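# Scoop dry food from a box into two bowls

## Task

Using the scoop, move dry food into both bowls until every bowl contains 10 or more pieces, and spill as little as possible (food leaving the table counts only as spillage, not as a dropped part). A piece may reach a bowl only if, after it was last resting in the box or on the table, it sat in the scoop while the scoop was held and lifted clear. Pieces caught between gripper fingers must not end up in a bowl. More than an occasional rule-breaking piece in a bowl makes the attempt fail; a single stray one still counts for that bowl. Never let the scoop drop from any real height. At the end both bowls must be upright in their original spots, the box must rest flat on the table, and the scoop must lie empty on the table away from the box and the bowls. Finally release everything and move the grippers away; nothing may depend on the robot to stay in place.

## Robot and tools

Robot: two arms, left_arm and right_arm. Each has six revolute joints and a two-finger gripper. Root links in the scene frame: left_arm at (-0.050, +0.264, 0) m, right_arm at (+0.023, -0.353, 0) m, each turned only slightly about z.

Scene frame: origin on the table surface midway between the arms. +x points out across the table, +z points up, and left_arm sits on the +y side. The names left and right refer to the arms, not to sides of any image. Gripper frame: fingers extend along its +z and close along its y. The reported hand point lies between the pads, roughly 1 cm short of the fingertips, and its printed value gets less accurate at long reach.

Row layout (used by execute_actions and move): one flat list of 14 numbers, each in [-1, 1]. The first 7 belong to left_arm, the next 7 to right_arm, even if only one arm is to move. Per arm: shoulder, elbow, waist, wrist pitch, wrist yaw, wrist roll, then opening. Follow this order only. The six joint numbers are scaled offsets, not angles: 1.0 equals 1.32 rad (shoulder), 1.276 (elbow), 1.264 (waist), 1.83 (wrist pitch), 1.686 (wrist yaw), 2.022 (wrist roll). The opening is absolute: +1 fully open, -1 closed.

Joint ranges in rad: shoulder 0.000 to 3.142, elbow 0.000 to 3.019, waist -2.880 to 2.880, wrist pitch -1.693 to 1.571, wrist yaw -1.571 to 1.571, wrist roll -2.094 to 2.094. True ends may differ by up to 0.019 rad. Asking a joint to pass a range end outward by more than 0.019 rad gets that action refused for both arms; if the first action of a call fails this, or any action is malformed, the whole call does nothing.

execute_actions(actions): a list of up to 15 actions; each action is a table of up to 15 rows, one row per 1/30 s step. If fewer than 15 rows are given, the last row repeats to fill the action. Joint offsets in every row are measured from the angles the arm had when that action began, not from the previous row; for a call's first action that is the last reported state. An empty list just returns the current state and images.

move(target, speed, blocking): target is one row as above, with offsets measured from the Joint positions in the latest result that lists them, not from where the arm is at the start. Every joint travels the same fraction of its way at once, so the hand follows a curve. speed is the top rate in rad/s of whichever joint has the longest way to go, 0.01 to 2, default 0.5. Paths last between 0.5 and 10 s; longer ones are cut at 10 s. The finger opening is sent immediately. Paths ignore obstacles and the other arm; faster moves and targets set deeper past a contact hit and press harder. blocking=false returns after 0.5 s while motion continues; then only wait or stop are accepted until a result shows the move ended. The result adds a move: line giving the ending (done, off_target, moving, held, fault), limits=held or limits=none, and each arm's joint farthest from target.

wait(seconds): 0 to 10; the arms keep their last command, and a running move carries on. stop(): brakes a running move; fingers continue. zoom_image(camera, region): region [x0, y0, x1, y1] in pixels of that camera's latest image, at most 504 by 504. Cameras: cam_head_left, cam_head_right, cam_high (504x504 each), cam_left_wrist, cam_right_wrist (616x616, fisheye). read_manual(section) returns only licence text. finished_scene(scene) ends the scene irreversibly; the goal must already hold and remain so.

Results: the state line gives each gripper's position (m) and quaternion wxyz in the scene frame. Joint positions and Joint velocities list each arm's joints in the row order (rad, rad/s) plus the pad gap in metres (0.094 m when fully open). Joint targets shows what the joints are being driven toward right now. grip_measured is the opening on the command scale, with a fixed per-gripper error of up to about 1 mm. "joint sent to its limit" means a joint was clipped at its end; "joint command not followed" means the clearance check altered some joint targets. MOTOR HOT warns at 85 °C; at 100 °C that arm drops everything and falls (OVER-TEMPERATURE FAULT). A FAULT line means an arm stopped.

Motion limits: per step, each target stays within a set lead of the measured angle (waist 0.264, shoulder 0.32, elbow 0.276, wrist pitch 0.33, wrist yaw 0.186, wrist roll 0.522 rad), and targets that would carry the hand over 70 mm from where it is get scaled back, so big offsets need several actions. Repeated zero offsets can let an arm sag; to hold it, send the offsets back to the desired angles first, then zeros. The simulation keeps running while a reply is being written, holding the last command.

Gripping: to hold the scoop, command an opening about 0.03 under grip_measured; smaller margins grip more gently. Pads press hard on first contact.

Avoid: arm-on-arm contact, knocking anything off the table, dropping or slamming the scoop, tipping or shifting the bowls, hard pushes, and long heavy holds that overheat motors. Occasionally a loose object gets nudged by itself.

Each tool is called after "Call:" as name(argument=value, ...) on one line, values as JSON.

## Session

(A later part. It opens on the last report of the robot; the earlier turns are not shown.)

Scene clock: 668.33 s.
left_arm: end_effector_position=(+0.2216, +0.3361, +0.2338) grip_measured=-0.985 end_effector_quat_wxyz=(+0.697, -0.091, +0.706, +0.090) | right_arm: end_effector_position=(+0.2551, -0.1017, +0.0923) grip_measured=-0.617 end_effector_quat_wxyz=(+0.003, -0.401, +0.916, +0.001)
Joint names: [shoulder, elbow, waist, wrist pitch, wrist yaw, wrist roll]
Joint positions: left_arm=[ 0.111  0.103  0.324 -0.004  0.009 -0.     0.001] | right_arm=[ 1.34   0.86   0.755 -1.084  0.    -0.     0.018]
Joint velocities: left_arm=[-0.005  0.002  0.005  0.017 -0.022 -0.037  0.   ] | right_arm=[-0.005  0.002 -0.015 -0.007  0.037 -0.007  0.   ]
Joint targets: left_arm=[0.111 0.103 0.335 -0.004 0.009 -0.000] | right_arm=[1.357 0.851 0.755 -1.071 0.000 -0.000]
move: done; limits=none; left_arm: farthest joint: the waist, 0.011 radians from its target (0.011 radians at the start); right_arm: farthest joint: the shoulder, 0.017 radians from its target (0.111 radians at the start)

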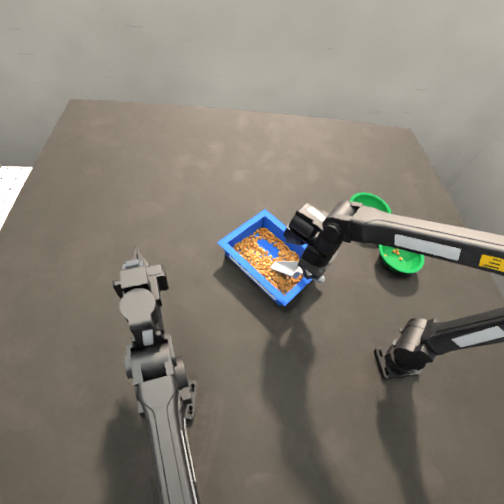

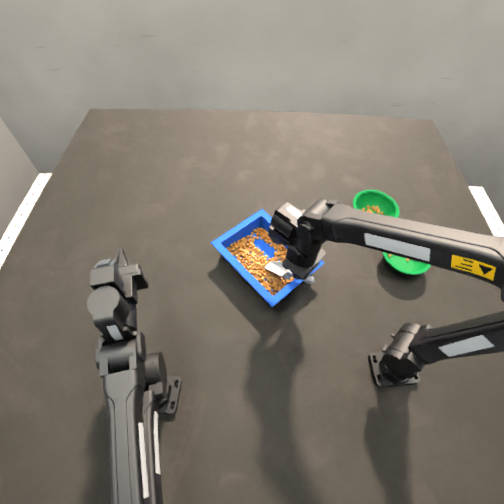

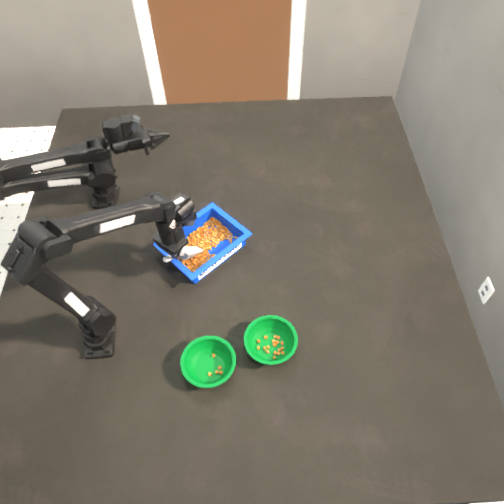

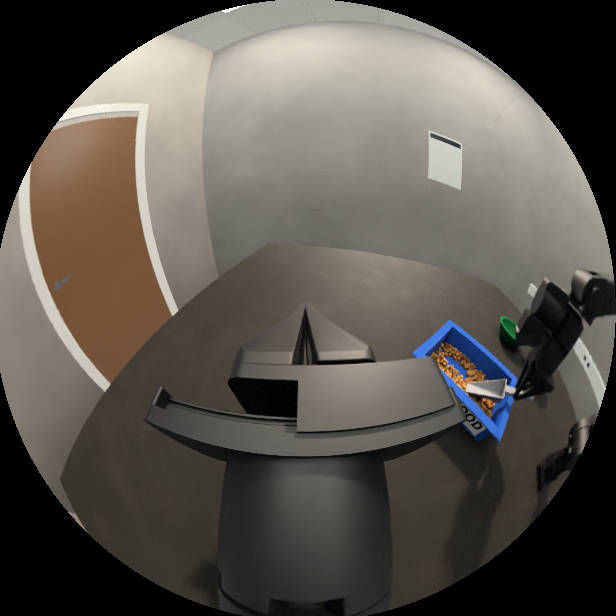

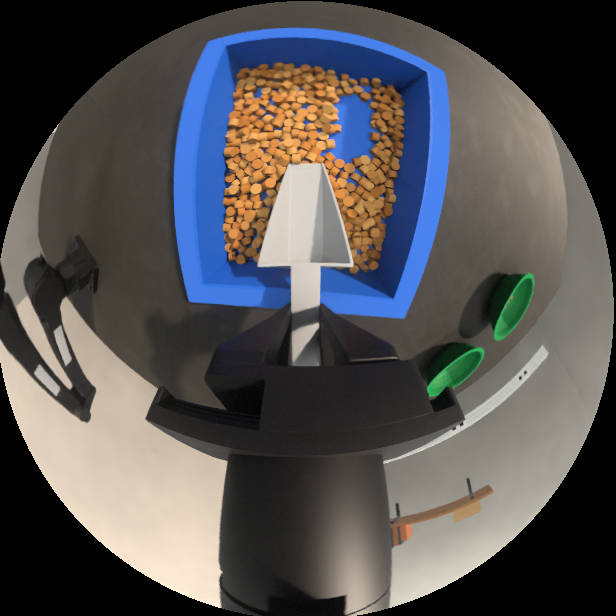

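Call:
zoom_image(camera="cam_right_wrist", region=[230, 90, 390, 250])

Region (230, 90, 390, 250) of cam_right_wrist's 616x616 image, scaled by 3.150, with more detail than that image has.

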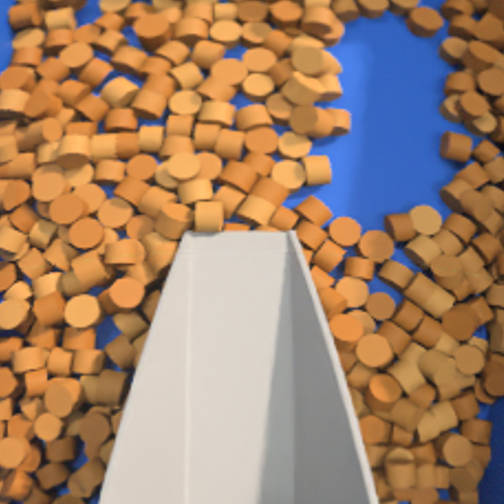

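Call:
move(target=[0,0,0.009,0,0,0,-1, 0.0462,-0.0423,0,0.1568,0,0,-0.65], speed=0.45)

Call:
zoom_image(camera="cam_right_wrist", region=[230, 100, 390, 275])

Scene clock: 678.20 s.
left_arm: end_effector_position=(+0.2216, +0.3361, +0.2338) grip_measured=-0.985 end_effector_quat_wxyz=(+0.697, -0.091, +0.706, +0.090) | right_arm: end_effector_position=(+0.2834, -0.0710, +0.0657) grip_measured=-0.617 end_effector_quat_wxyz=(+0.082, -0.400, +0.912, +0.036)
Joint names: [shoulder, elbow, waist, wrist pitch, wrist yaw, wrist roll]
Joint positions: left_arm=[ 0.111  0.103  0.324 -0.004  0.009 -0.     0.001] | right_arm=[ 1.387  0.812  0.755 -0.817  0.    -0.     0.018]
Joint velocities: left_arm=[ 0.005 -0.002 -0.024 -0.012  0.022  0.037 -0.001] | right_arm=[-0.015 -0.017 -0.015  0.002 -0.066  0.007 -0.001]
Joint targets: left_arm=[0.111 0.103 0.335 -0.004 0.009 -0.000] | right_arm=[1.402 0.806 0.755 -0.797 0.000 -0.000]
move: done; limits=none; left_arm: farthest joint: the waist, 0.011 radians from its target (0.011 radians at the start); right_arm: farthest joint: the wrist pitch, 0.020 radians from its target (0.287 radians at the start)

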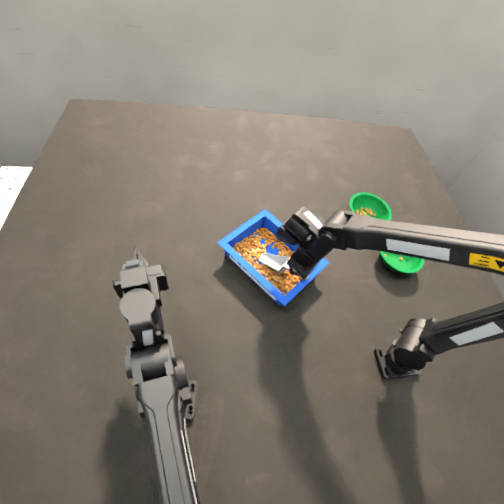

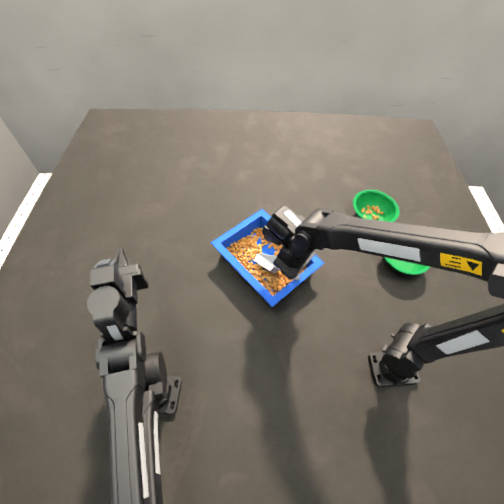

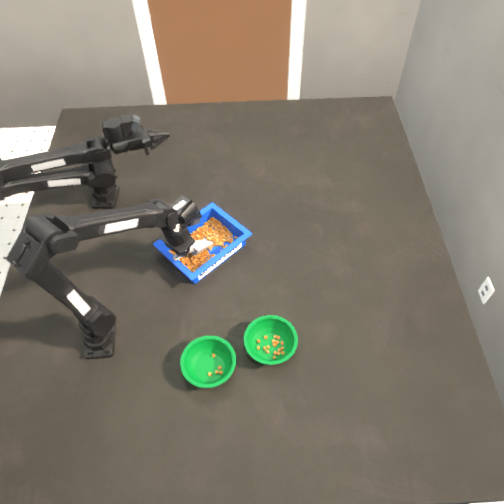

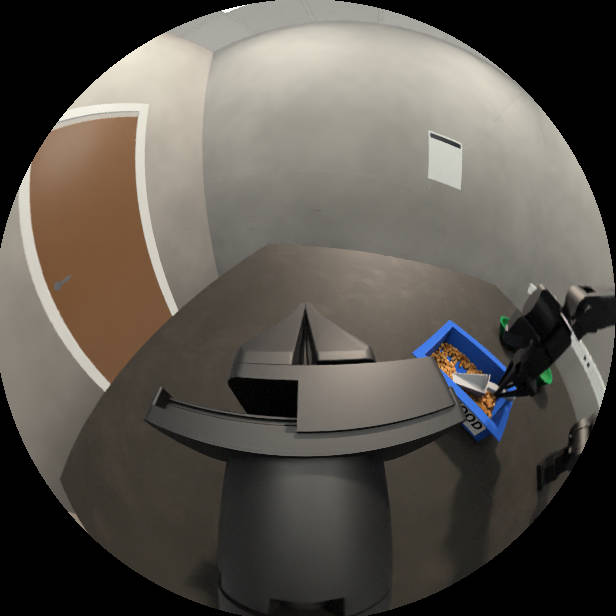

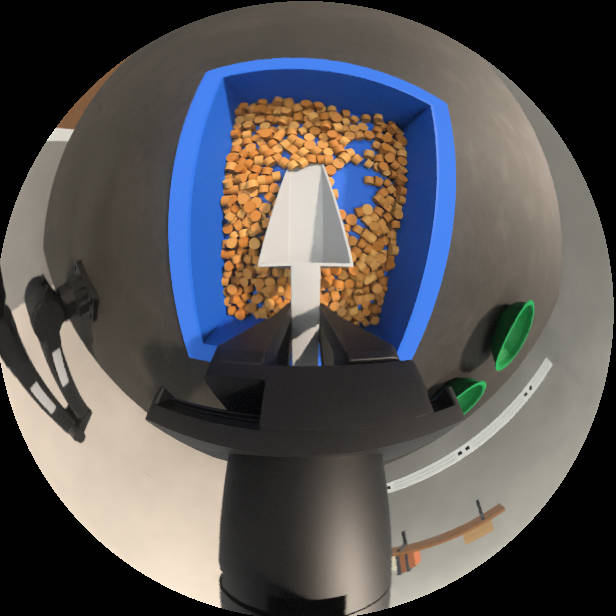

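Region (230, 100, 390, 275) of cam_right_wrist's 616x616 image, scaled by 2.880, with more detail than that image has; it fills the left 461 columns of this view, and the rest is white.

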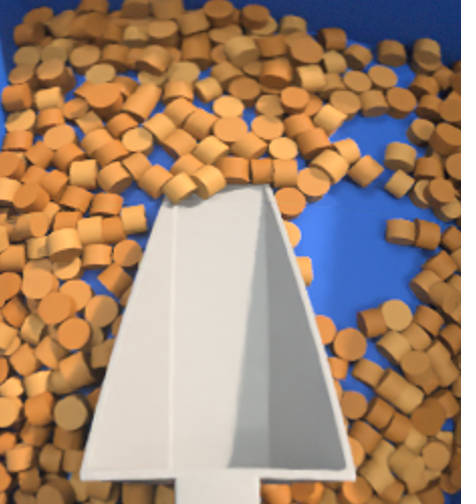

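Call:
move(target=[0,0,0.009,0,0,0,-1, 0.0712,-0.0172,0,0.1503,0,0,-0.65], speed=0.45)

Call:
zoom_image(camera="cam_right_wrist", region=[230, 110, 390, 275])

Scene clock: 688.60 s.
left_arm: end_effector_position=(+0.2216, +0.3361, +0.2338) grip_measured=-0.985 end_effector_quat_wxyz=(+0.697, -0.091, +0.706, +0.090) | right_arm: end_effector_position=(+0.3150, -0.0368, +0.0450) grip_measured=-0.617 end_effector_quat_wxyz=(+0.153, -0.396, +0.903, +0.067)
Joint names: [shoulder, elbow, waist, wrist pitch, wrist yaw, wrist roll]
Joint positions: left_arm=[ 0.111  0.103  0.324 -0.004  0.009 -0.     0.001] | right_arm=[ 1.466  0.796  0.755 -0.565  0.    -0.     0.018]
Joint velocities: left_arm=[-0.005  0.007 -0.005 -0.017 -0.022  0.007 -0.001] | right_arm=[-0.005 -0.007  0.015  0.017  0.022 -0.007 -0.   ]
Joint targets: left_arm=[0.111 0.103 0.335 -0.004 0.009 -0.000] | right_arm=[1.481 0.790 0.755 -0.542 0.000 -0.000]
move: off_target (right_arm); limits=none; left_arm: farthest joint: the waist, 0.011 radians from its target (0.011 radians at the start); right_arm: farthest joint: the wrist pitch, 0.023 radians from its target (0.275 radians at the start)

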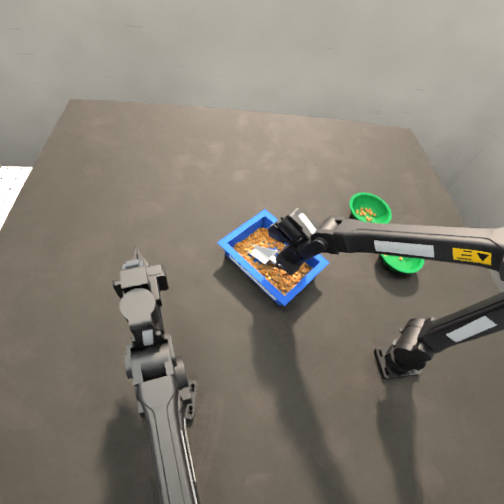

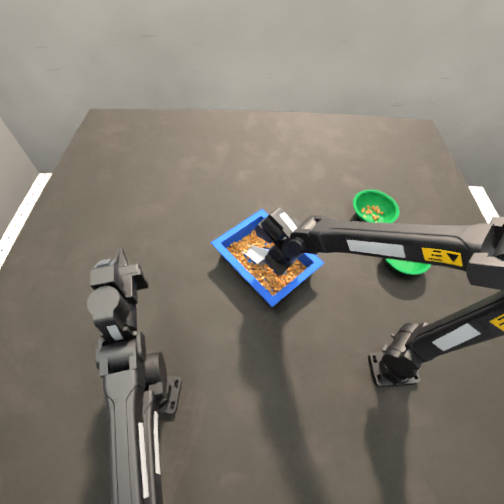

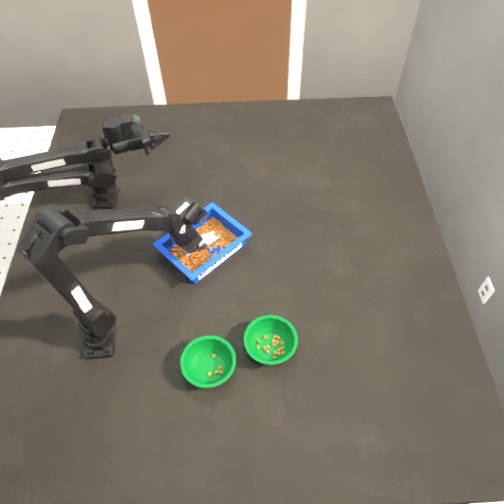

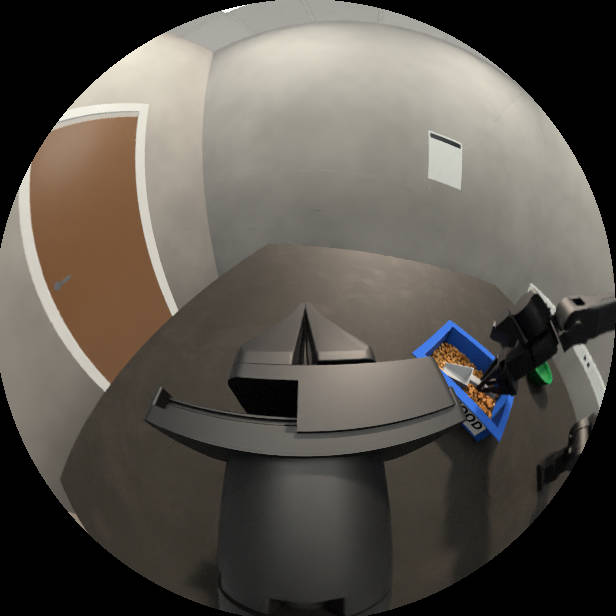

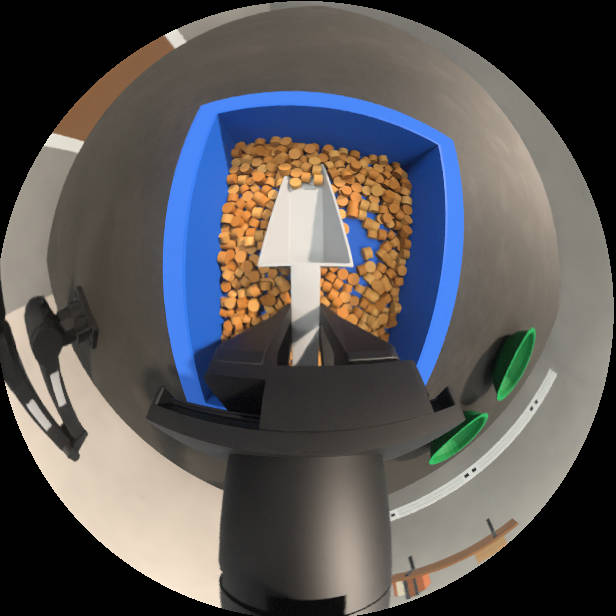

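Region (230, 110, 390, 275) of cam_right_wrist's 616x616 image, scaled by 3.055, with more detail than that image has; it fills the left 489 columns of this view, and the rest is white.

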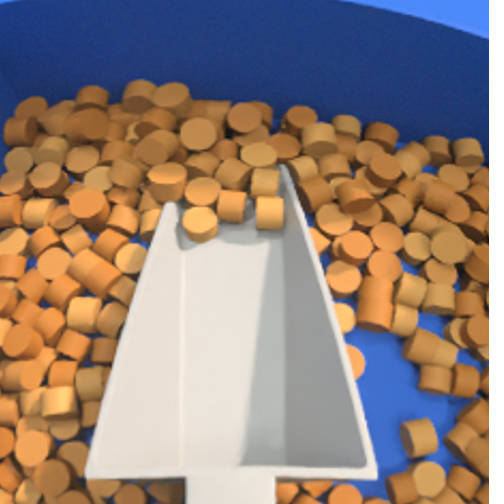

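Call:
move(target=[0,0,0.009,0,0,0,-1, 0.042,0.029,0,0.0432,0,0,-0.65], speed=0.25)

Call:
zoom_image(camera="cam_right_wrist", region=[230, 110, 390, 275])

Scene clock: 697.13 s.
left_arm: end_effector_position=(+0.2216, +0.3361, +0.2338) grip_measured=-0.985 end_effector_quat_wxyz=(+0.697, -0.091, +0.706, +0.090) | right_arm: end_effector_position=(+0.3241, -0.0269, +0.0396) grip_measured=-0.617 end_effector_quat_wxyz=(+0.169, -0.394, +0.900, +0.074)
Joint names: [shoulder, elbow, waist, wrist pitch, wrist yaw, wrist roll]
Joint positions: left_arm=[ 0.111  0.103  0.324 -0.004  0.009 -0.     0.001] | right_arm=[ 1.495  0.801  0.755 -0.505  0.    -0.     0.018]
Joint velocities: left_arm=[ 0.005 -0.012 -0.005 -0.002  0.007 -0.051  0.001] | right_arm=[-0.015 -0.007 -0.015 -0.022 -0.007  0.051 -0.   ]
Joint targets: left_arm=[0.111 0.103 0.335 -0.004 0.009 -0.000] | right_arm=[1.521 0.833 0.755 -0.486 0.000 -0.000]
move: off_target (right_arm); limits=none; left_arm: farthest joint: the waist, 0.011 radians from its target (0.011 radians at the start); right_arm: farthest joint: the elbow, 0.032 radians from its target (0.037 radians at the start)

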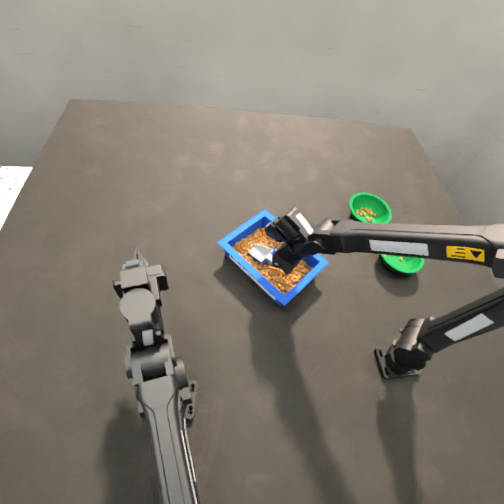

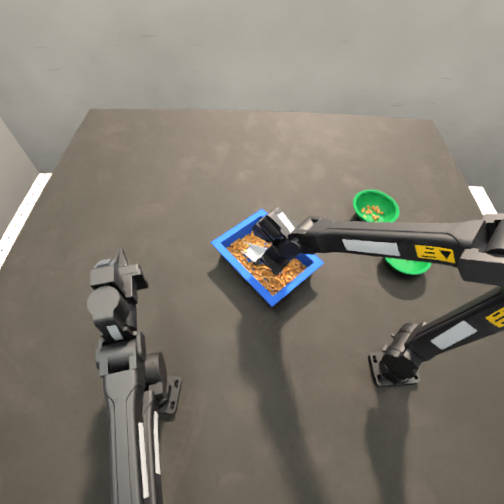

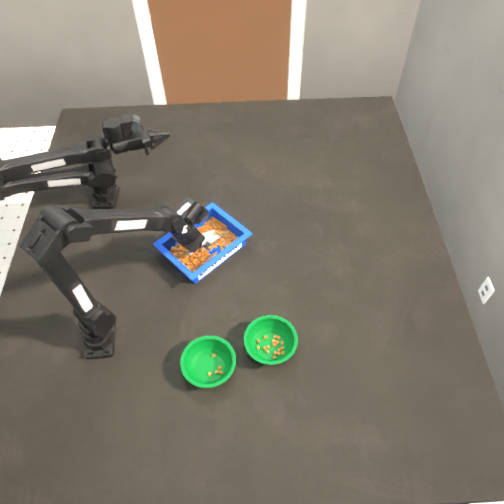

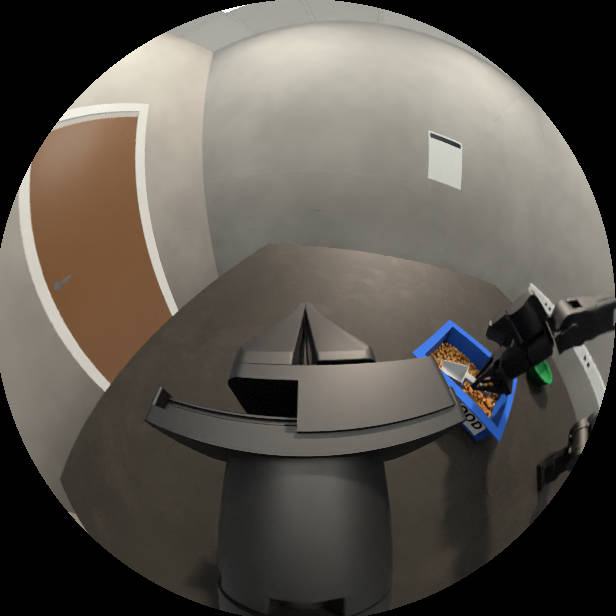

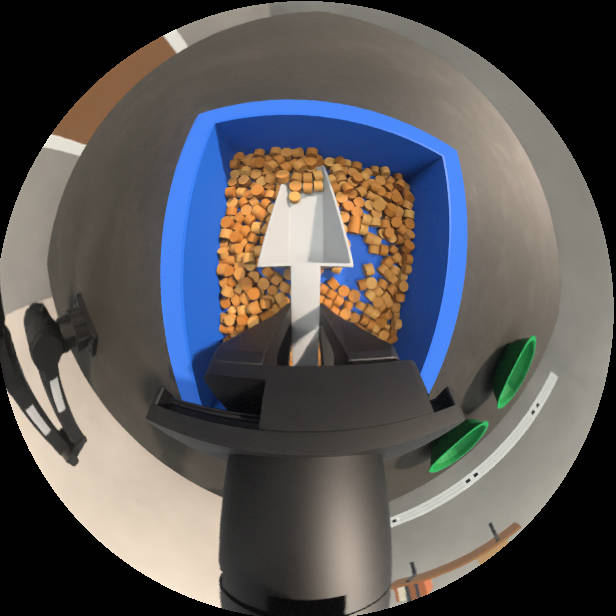

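Region (230, 110, 390, 275) of cam_right_wrist's 616x616 image, scaled by 3.055, with more detail than that image has; it fills the left 489 columns of this view, and the rest is white.

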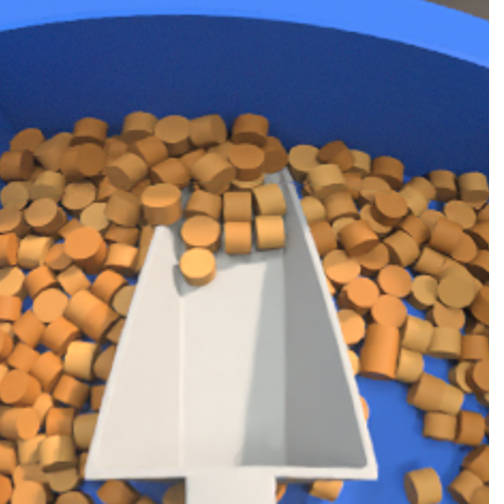

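Call:
move(target=[0,0,0.009,0,0,0,-1, 0.0379,0.0439,0,0.0404,0,0,-0.65], speed=0.25)

Call:
zoom_image(camera="cam_right_wrist", region=[230, 110, 390, 275])

Scene clock: 706.40 s.
left_arm: end_effector_position=(+0.2216, +0.3361, +0.2338) grip_measured=-0.985 end_effector_quat_wxyz=(+0.697, -0.091, +0.706, +0.090) | right_arm: end_effector_position=(+0.3353, -0.0148, +0.0383) grip_measured=-0.617 end_effector_quat_wxyz=(+0.186, -0.393, +0.897, +0.081)
Joint names: [shoulder, elbow, waist, wrist pitch, wrist yaw, wrist roll]
Joint positions: left_arm=[ 0.111  0.103  0.324 -0.004  0.009 -0.     0.001] | right_arm=[ 1.524  0.818  0.755 -0.457  0.    -0.     0.018]
Joint velocities: left_arm=[-0.015 -0.007 -0.005 -0.002 -0.022  0.051  0.001] | right_arm=[-0.005 -0.017 -0.005 -0.022 -0.037 -0.081 -0.   ]
Joint targets: left_arm=[0.111 0.103 0.335 -0.004 0.009 -0.000] | right_arm=[1.545 0.857 0.755 -0.431 0.000 -0.000]
move: off_target (right_arm); limits=none; left_arm: farthest joint: the waist, 0.011 radians from its target (0.011 radians at the start); right_arm: farthest joint: the elbow, 0.039 radians from its target (0.056 radians at the start)

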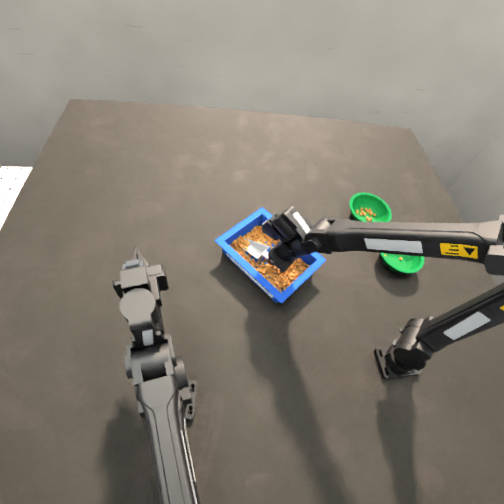

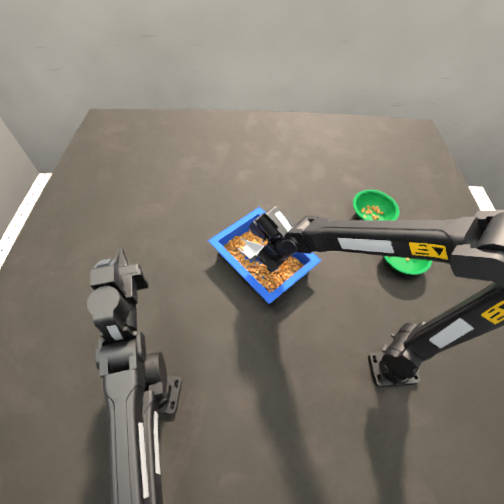

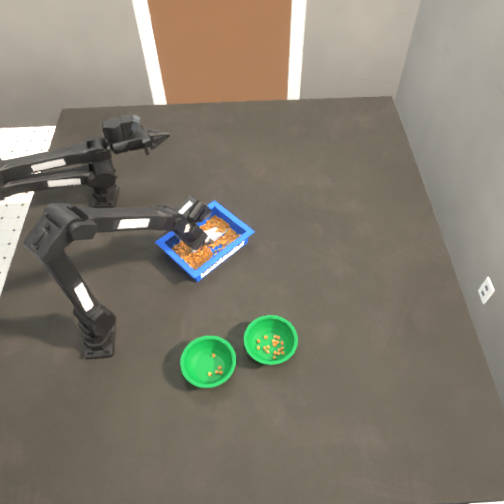

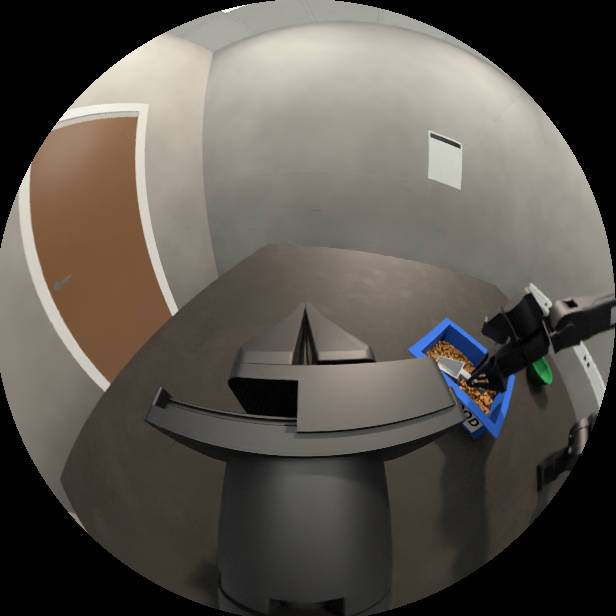

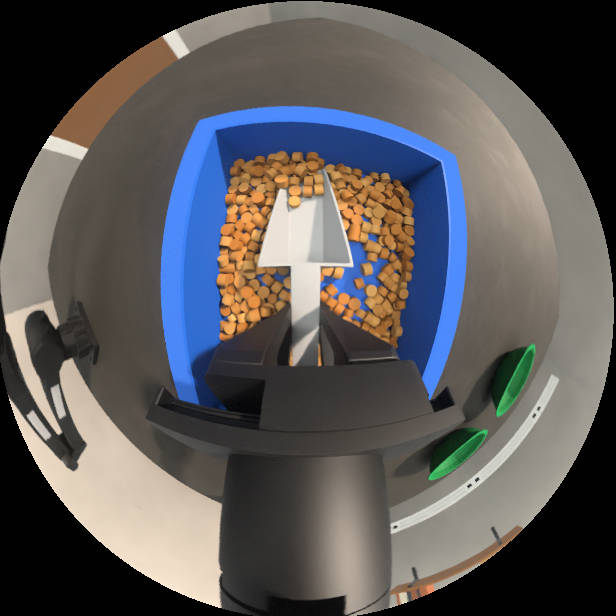

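Region (230, 110, 390, 275) of cam_right_wrist's 616x616 image, scaled by 3.055, with more detail than that image has; it fills the left 489 columns of this view, and the rest is white.

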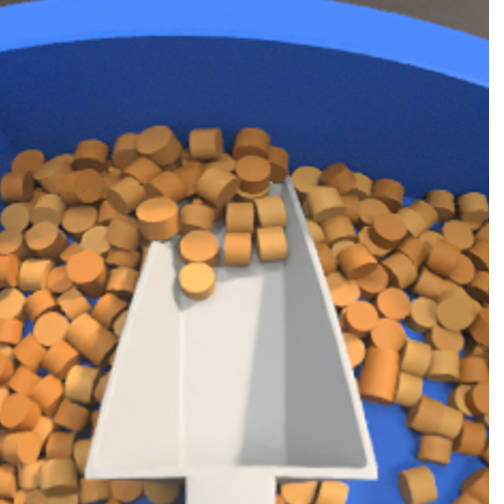

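Call:
move(target=[0,0,0.009,0,0,0,-1, -0.0758,-0.1614,0,0.2339,0,0,-0.65], speed=0.42)

Call:
zoom_image(camera="cam_right_wrist", region=[230, 110, 390, 275])

Scene clock: 717.57 s.
left_arm: end_effector_position=(+0.2216, +0.3361, +0.2338) grip_measured=-0.985 end_effector_quat_wxyz=(+0.697, -0.091, +0.706, +0.090) | right_arm: end_effector_position=(+0.3317, -0.0187, +0.0467) grip_measured=-0.617 end_effector_quat_wxyz=(+0.311, -0.377, +0.861, +0.136)
Joint names: [shoulder, elbow, waist, wrist pitch, wrist yaw, wrist roll]
Joint positions: left_arm=[ 0.111  0.103  0.324 -0.004  0.009 -0.     0.001] | right_arm=[ 1.432  0.613  0.755 -0.058  0.    -0.     0.018]
Joint velocities: left_arm=[-0.005  0.007 -0.015 -0.012  0.066  0.007 -0.   ] | right_arm=[-0.005  0.027 -0.005 -0.012  0.051  0.022 -0.001]
Joint targets: left_arm=[0.111 0.103 0.335 -0.004 0.009 -0.000] | right_arm=[1.424 0.612 0.755 -0.029 0.000 -0.000]
move: off_target (right_arm); limits=none; left_arm: farthest joint: the waist, 0.011 radians from its target (0.011 radians at the start); right_arm: farthest joint: the wrist pitch, 0.029 radians from its target (0.428 radians at the start)

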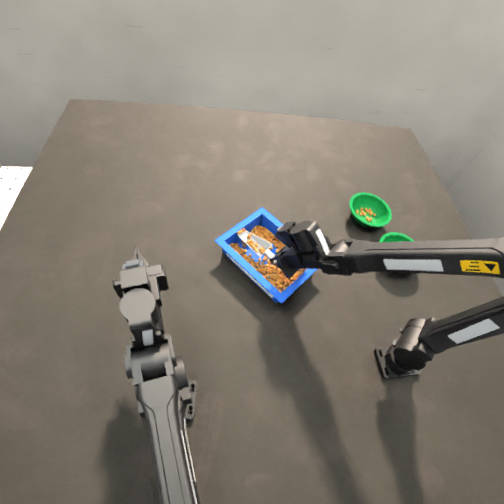

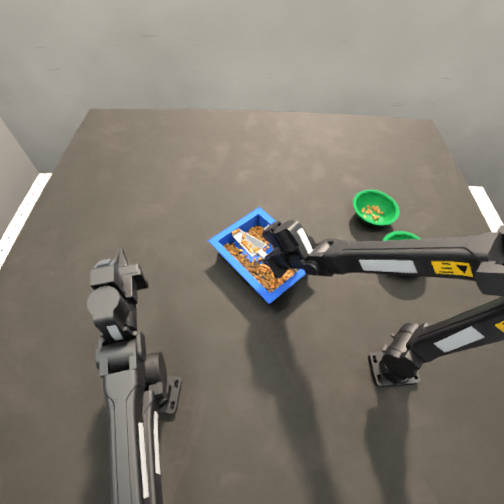

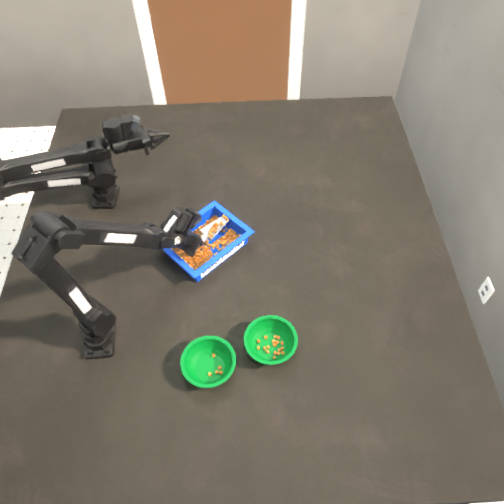

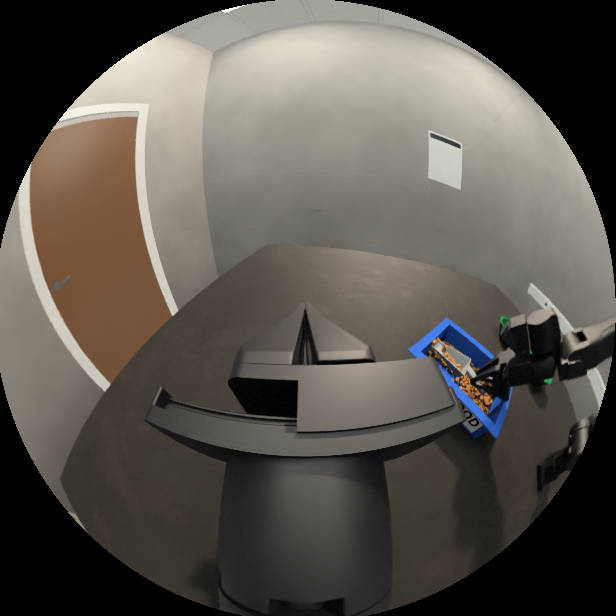

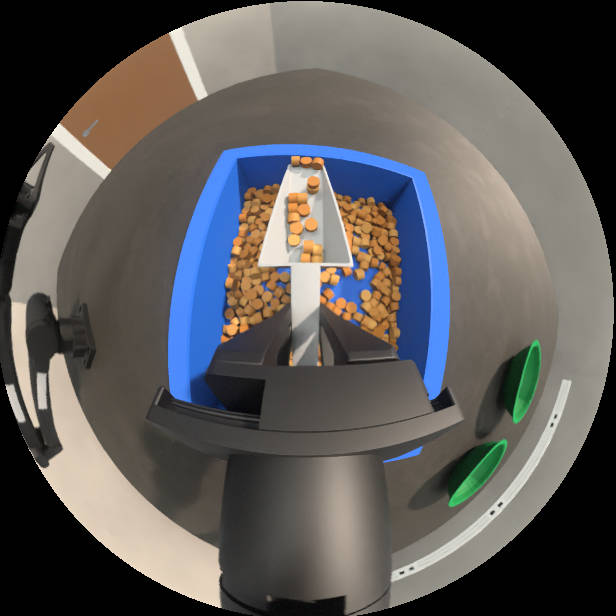

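Region (230, 110, 390, 275) of cam_right_wrist's 616x616 image, scaled by 3.055, with more detail than that image has; it fills the left 489 columns of this view, and the rest is white.

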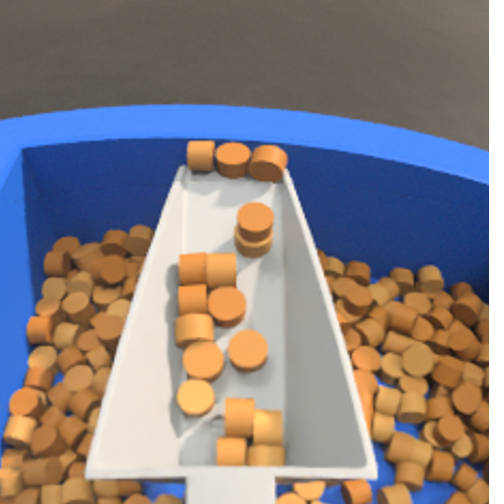

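Call:
execute_actions(actions=[[[0,0,0.009,0,0,0,-1,-0.008,-0.0046,0,0.0158,0,0,-0.65],[0,0,0.009,0,0,0,-1,-0.016,-0.0092,0,0.0158,0,0,-0.65],[0,0,0.009,0,0,0,-1,-0.024,-0.0139,0,0.0158,0,0,-0.65],[0,0,0.009,0,0,0,-1,-0.032,-0.0185,0,0.0158,0,0,-0.65],[0,0,0.009,0,0,0,-1,-0.040,-0.0231,0,0.0158,0,0,-0.65],[0,0,0.009,0,0,0,-1,-0.048,-0.0277,0,0.0158,0,0,-0.65],[0,0,0.009,0,0,0,-1,-0.056,-0.0323,0,0.0158,0,0,-0.65],[0,0,0.009,0,0,0,-1,-0.064,-0.037,0,0.0158,0,0,-0.65],[0,0,0.009,0,0,0,-1,-0.072,-0.0416,0,0.0158,0,0,-0.65],[0,0,0.009,0,0,0,-1,-0.0803,-0.0462,0,0.0158,0,0,-0.65]]])

Call:
zoom_image(camera="cam_right_wrist", region=[230, 110, 390, 275])

Scene clock: 732.17 s.
left_arm: end_effector_position=(+0.2216, +0.3361, +0.2338) grip_measured=-0.985 end_effector_quat_wxyz=(+0.697, -0.091, +0.706, +0.090) | right_arm: end_effector_position=(+0.3193, -0.0322, +0.0677) grip_measured=-0.617 end_effector_quat_wxyz=(+0.333, -0.374, +0.853, +0.146)
Joint names: [shoulder, elbow, waist, wrist pitch, wrist yaw, wrist roll]
Joint positions: left_arm=[ 0.111  0.103  0.324 -0.004  0.009 -0.     0.001] | right_arm=[ 1.325  0.555  0.755 -0.056  0.    -0.     0.018]
Joint velocities: left_arm=[-0.005 -0.012  0.005 -0.017 -0.007 -0.022 -0.   ] | right_arm=[-0.015  0.002 -0.015  0.022 -0.007 -0.066  0.001]
Joint targets: left_arm=[0.111 0.103 0.335 -0.004 0.009 -0.000] | right_arm=[1.326 0.554 0.755 -0.029 0.000 -0.000]

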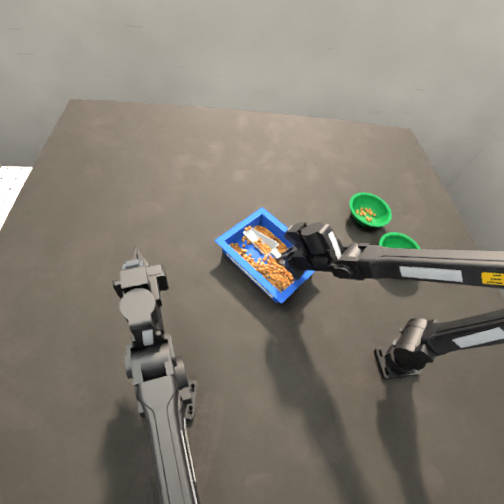

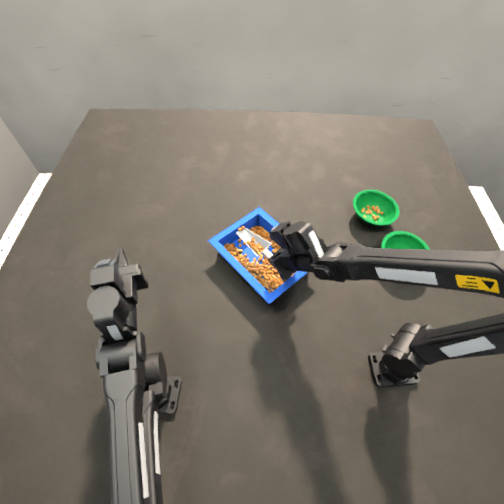

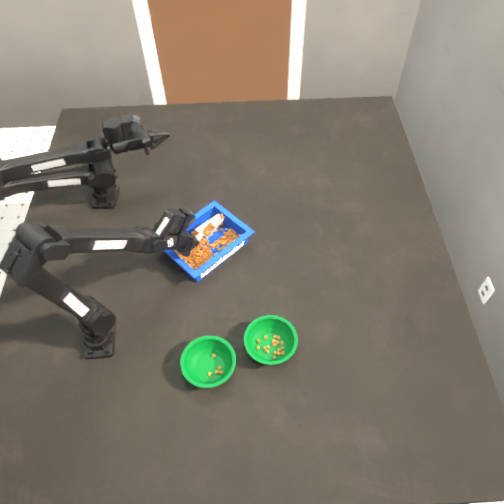

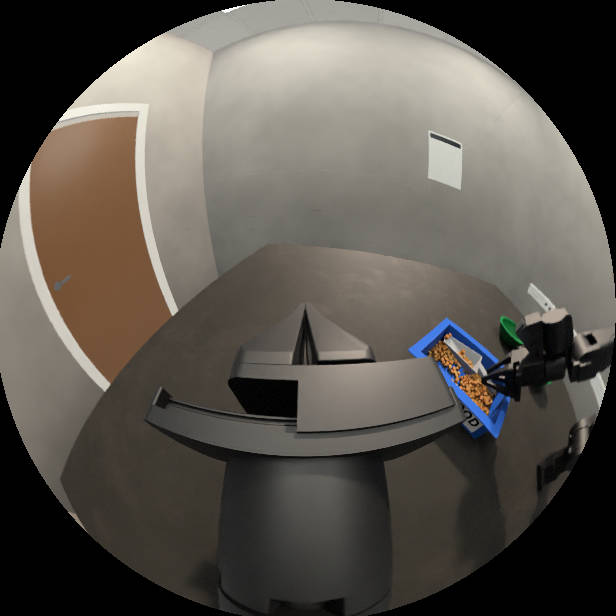

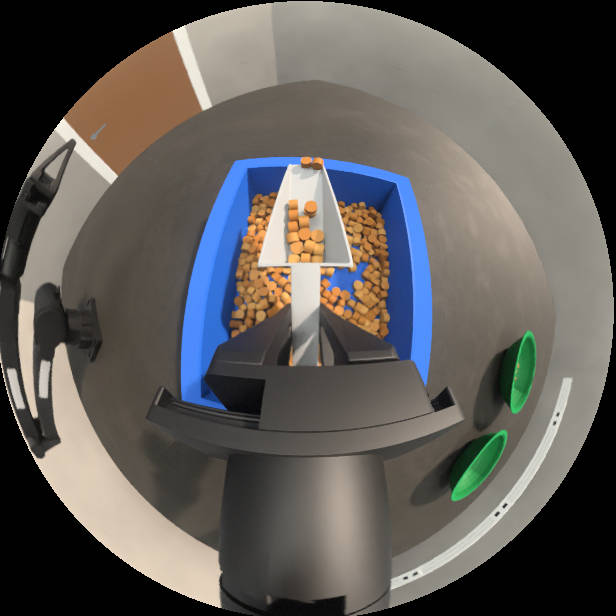

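Region (230, 110, 390, 275) of cam_right_wrist's 616x616 image, scaled by 3.055, with more detail than that image has; it fills the left 489 columns of this view, and the rest is white.

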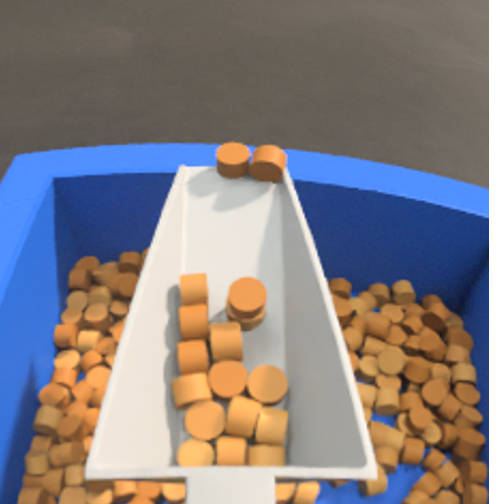

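Call:
move(target=[0,0,0.009,0,0,0,-1, -0.228,-0.0431,0,-0.076,0,0,-0.65], speed=0.4)

Call:
zoom_image(camera="cam_right_wrist", region=[230, 110, 390, 275])

Scene clock: 744.43 s.
left_arm: end_effector_position=(+0.2216, +0.3361, +0.2338) grip_measured=-0.985 end_effector_quat_wxyz=(+0.697, -0.091, +0.706, +0.090) | right_arm: end_effector_position=(+0.2960, -0.0574, +0.1408) grip_measured=-0.617 end_effector_quat_wxyz=(+0.387, -0.364, +0.830, +0.169)
Joint names: [shoulder, elbow, waist, wrist pitch, wrist yaw, wrist roll]
Joint positions: left_arm=[ 0.111  0.103  0.324 -0.004  0.009 -0.     0.001] | right_arm=[ 1.023  0.502  0.755 -0.178  0.    -0.     0.018]
Joint velocities: left_arm=[-0.005  0.017  0.005 -0.012 -0.066 -0.051 -0.   ] | right_arm=[ 0.005  0.007 -0.005 -0.002  0.007 -0.007 -0.   ]
Joint targets: left_arm=[0.111 0.103 0.335 -0.004 0.009 -0.000] | right_arm=[1.024 0.500 0.755 -0.196 0.000 -0.000]
move: done; limits=none; left_arm: farthest joint: the waist, 0.011 radians from its target (0.011 radians at the start); right_arm: farthest joint: the wrist pitch, 0.017 radians from its target (0.139 radians at the start)

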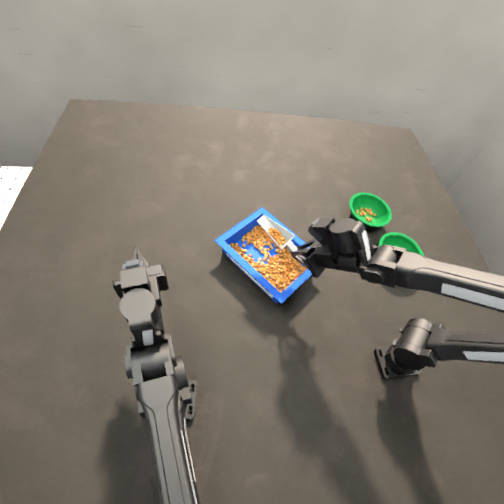

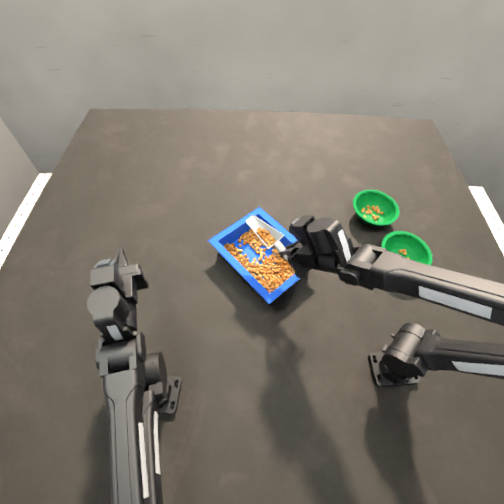

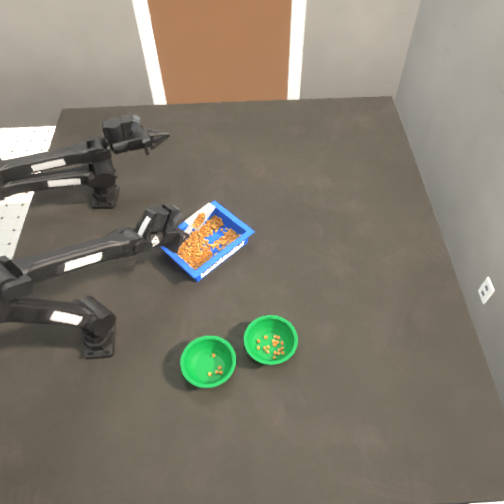

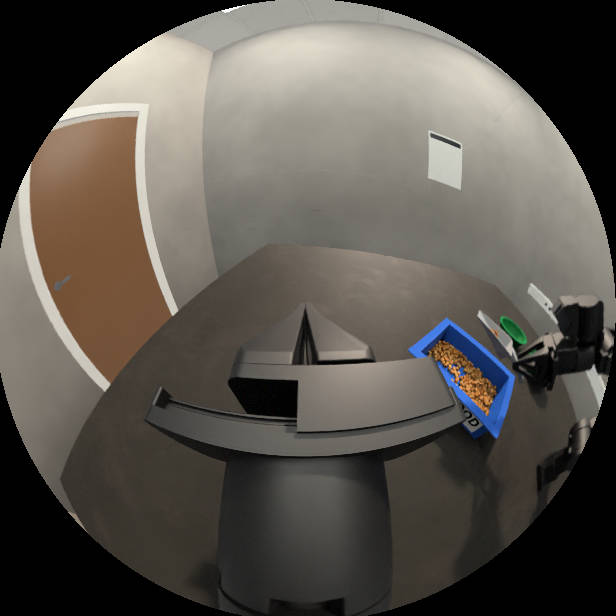

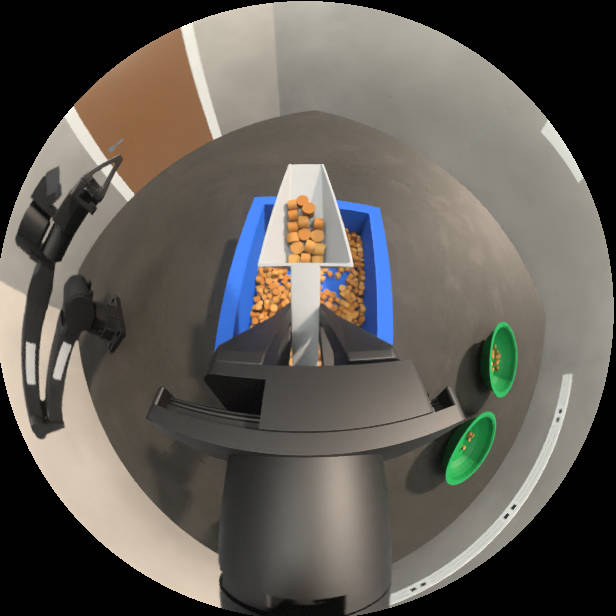

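Region (230, 110, 390, 275) of cam_right_wrist's 616x616 image, scaled by 3.055, with more detail than that image has; it fills the left 489 columns of this view, and the rest is white.

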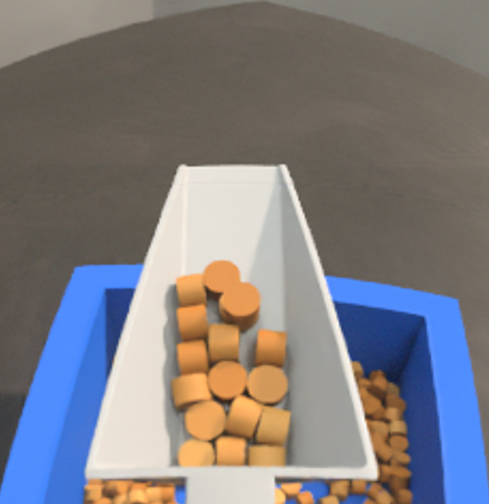

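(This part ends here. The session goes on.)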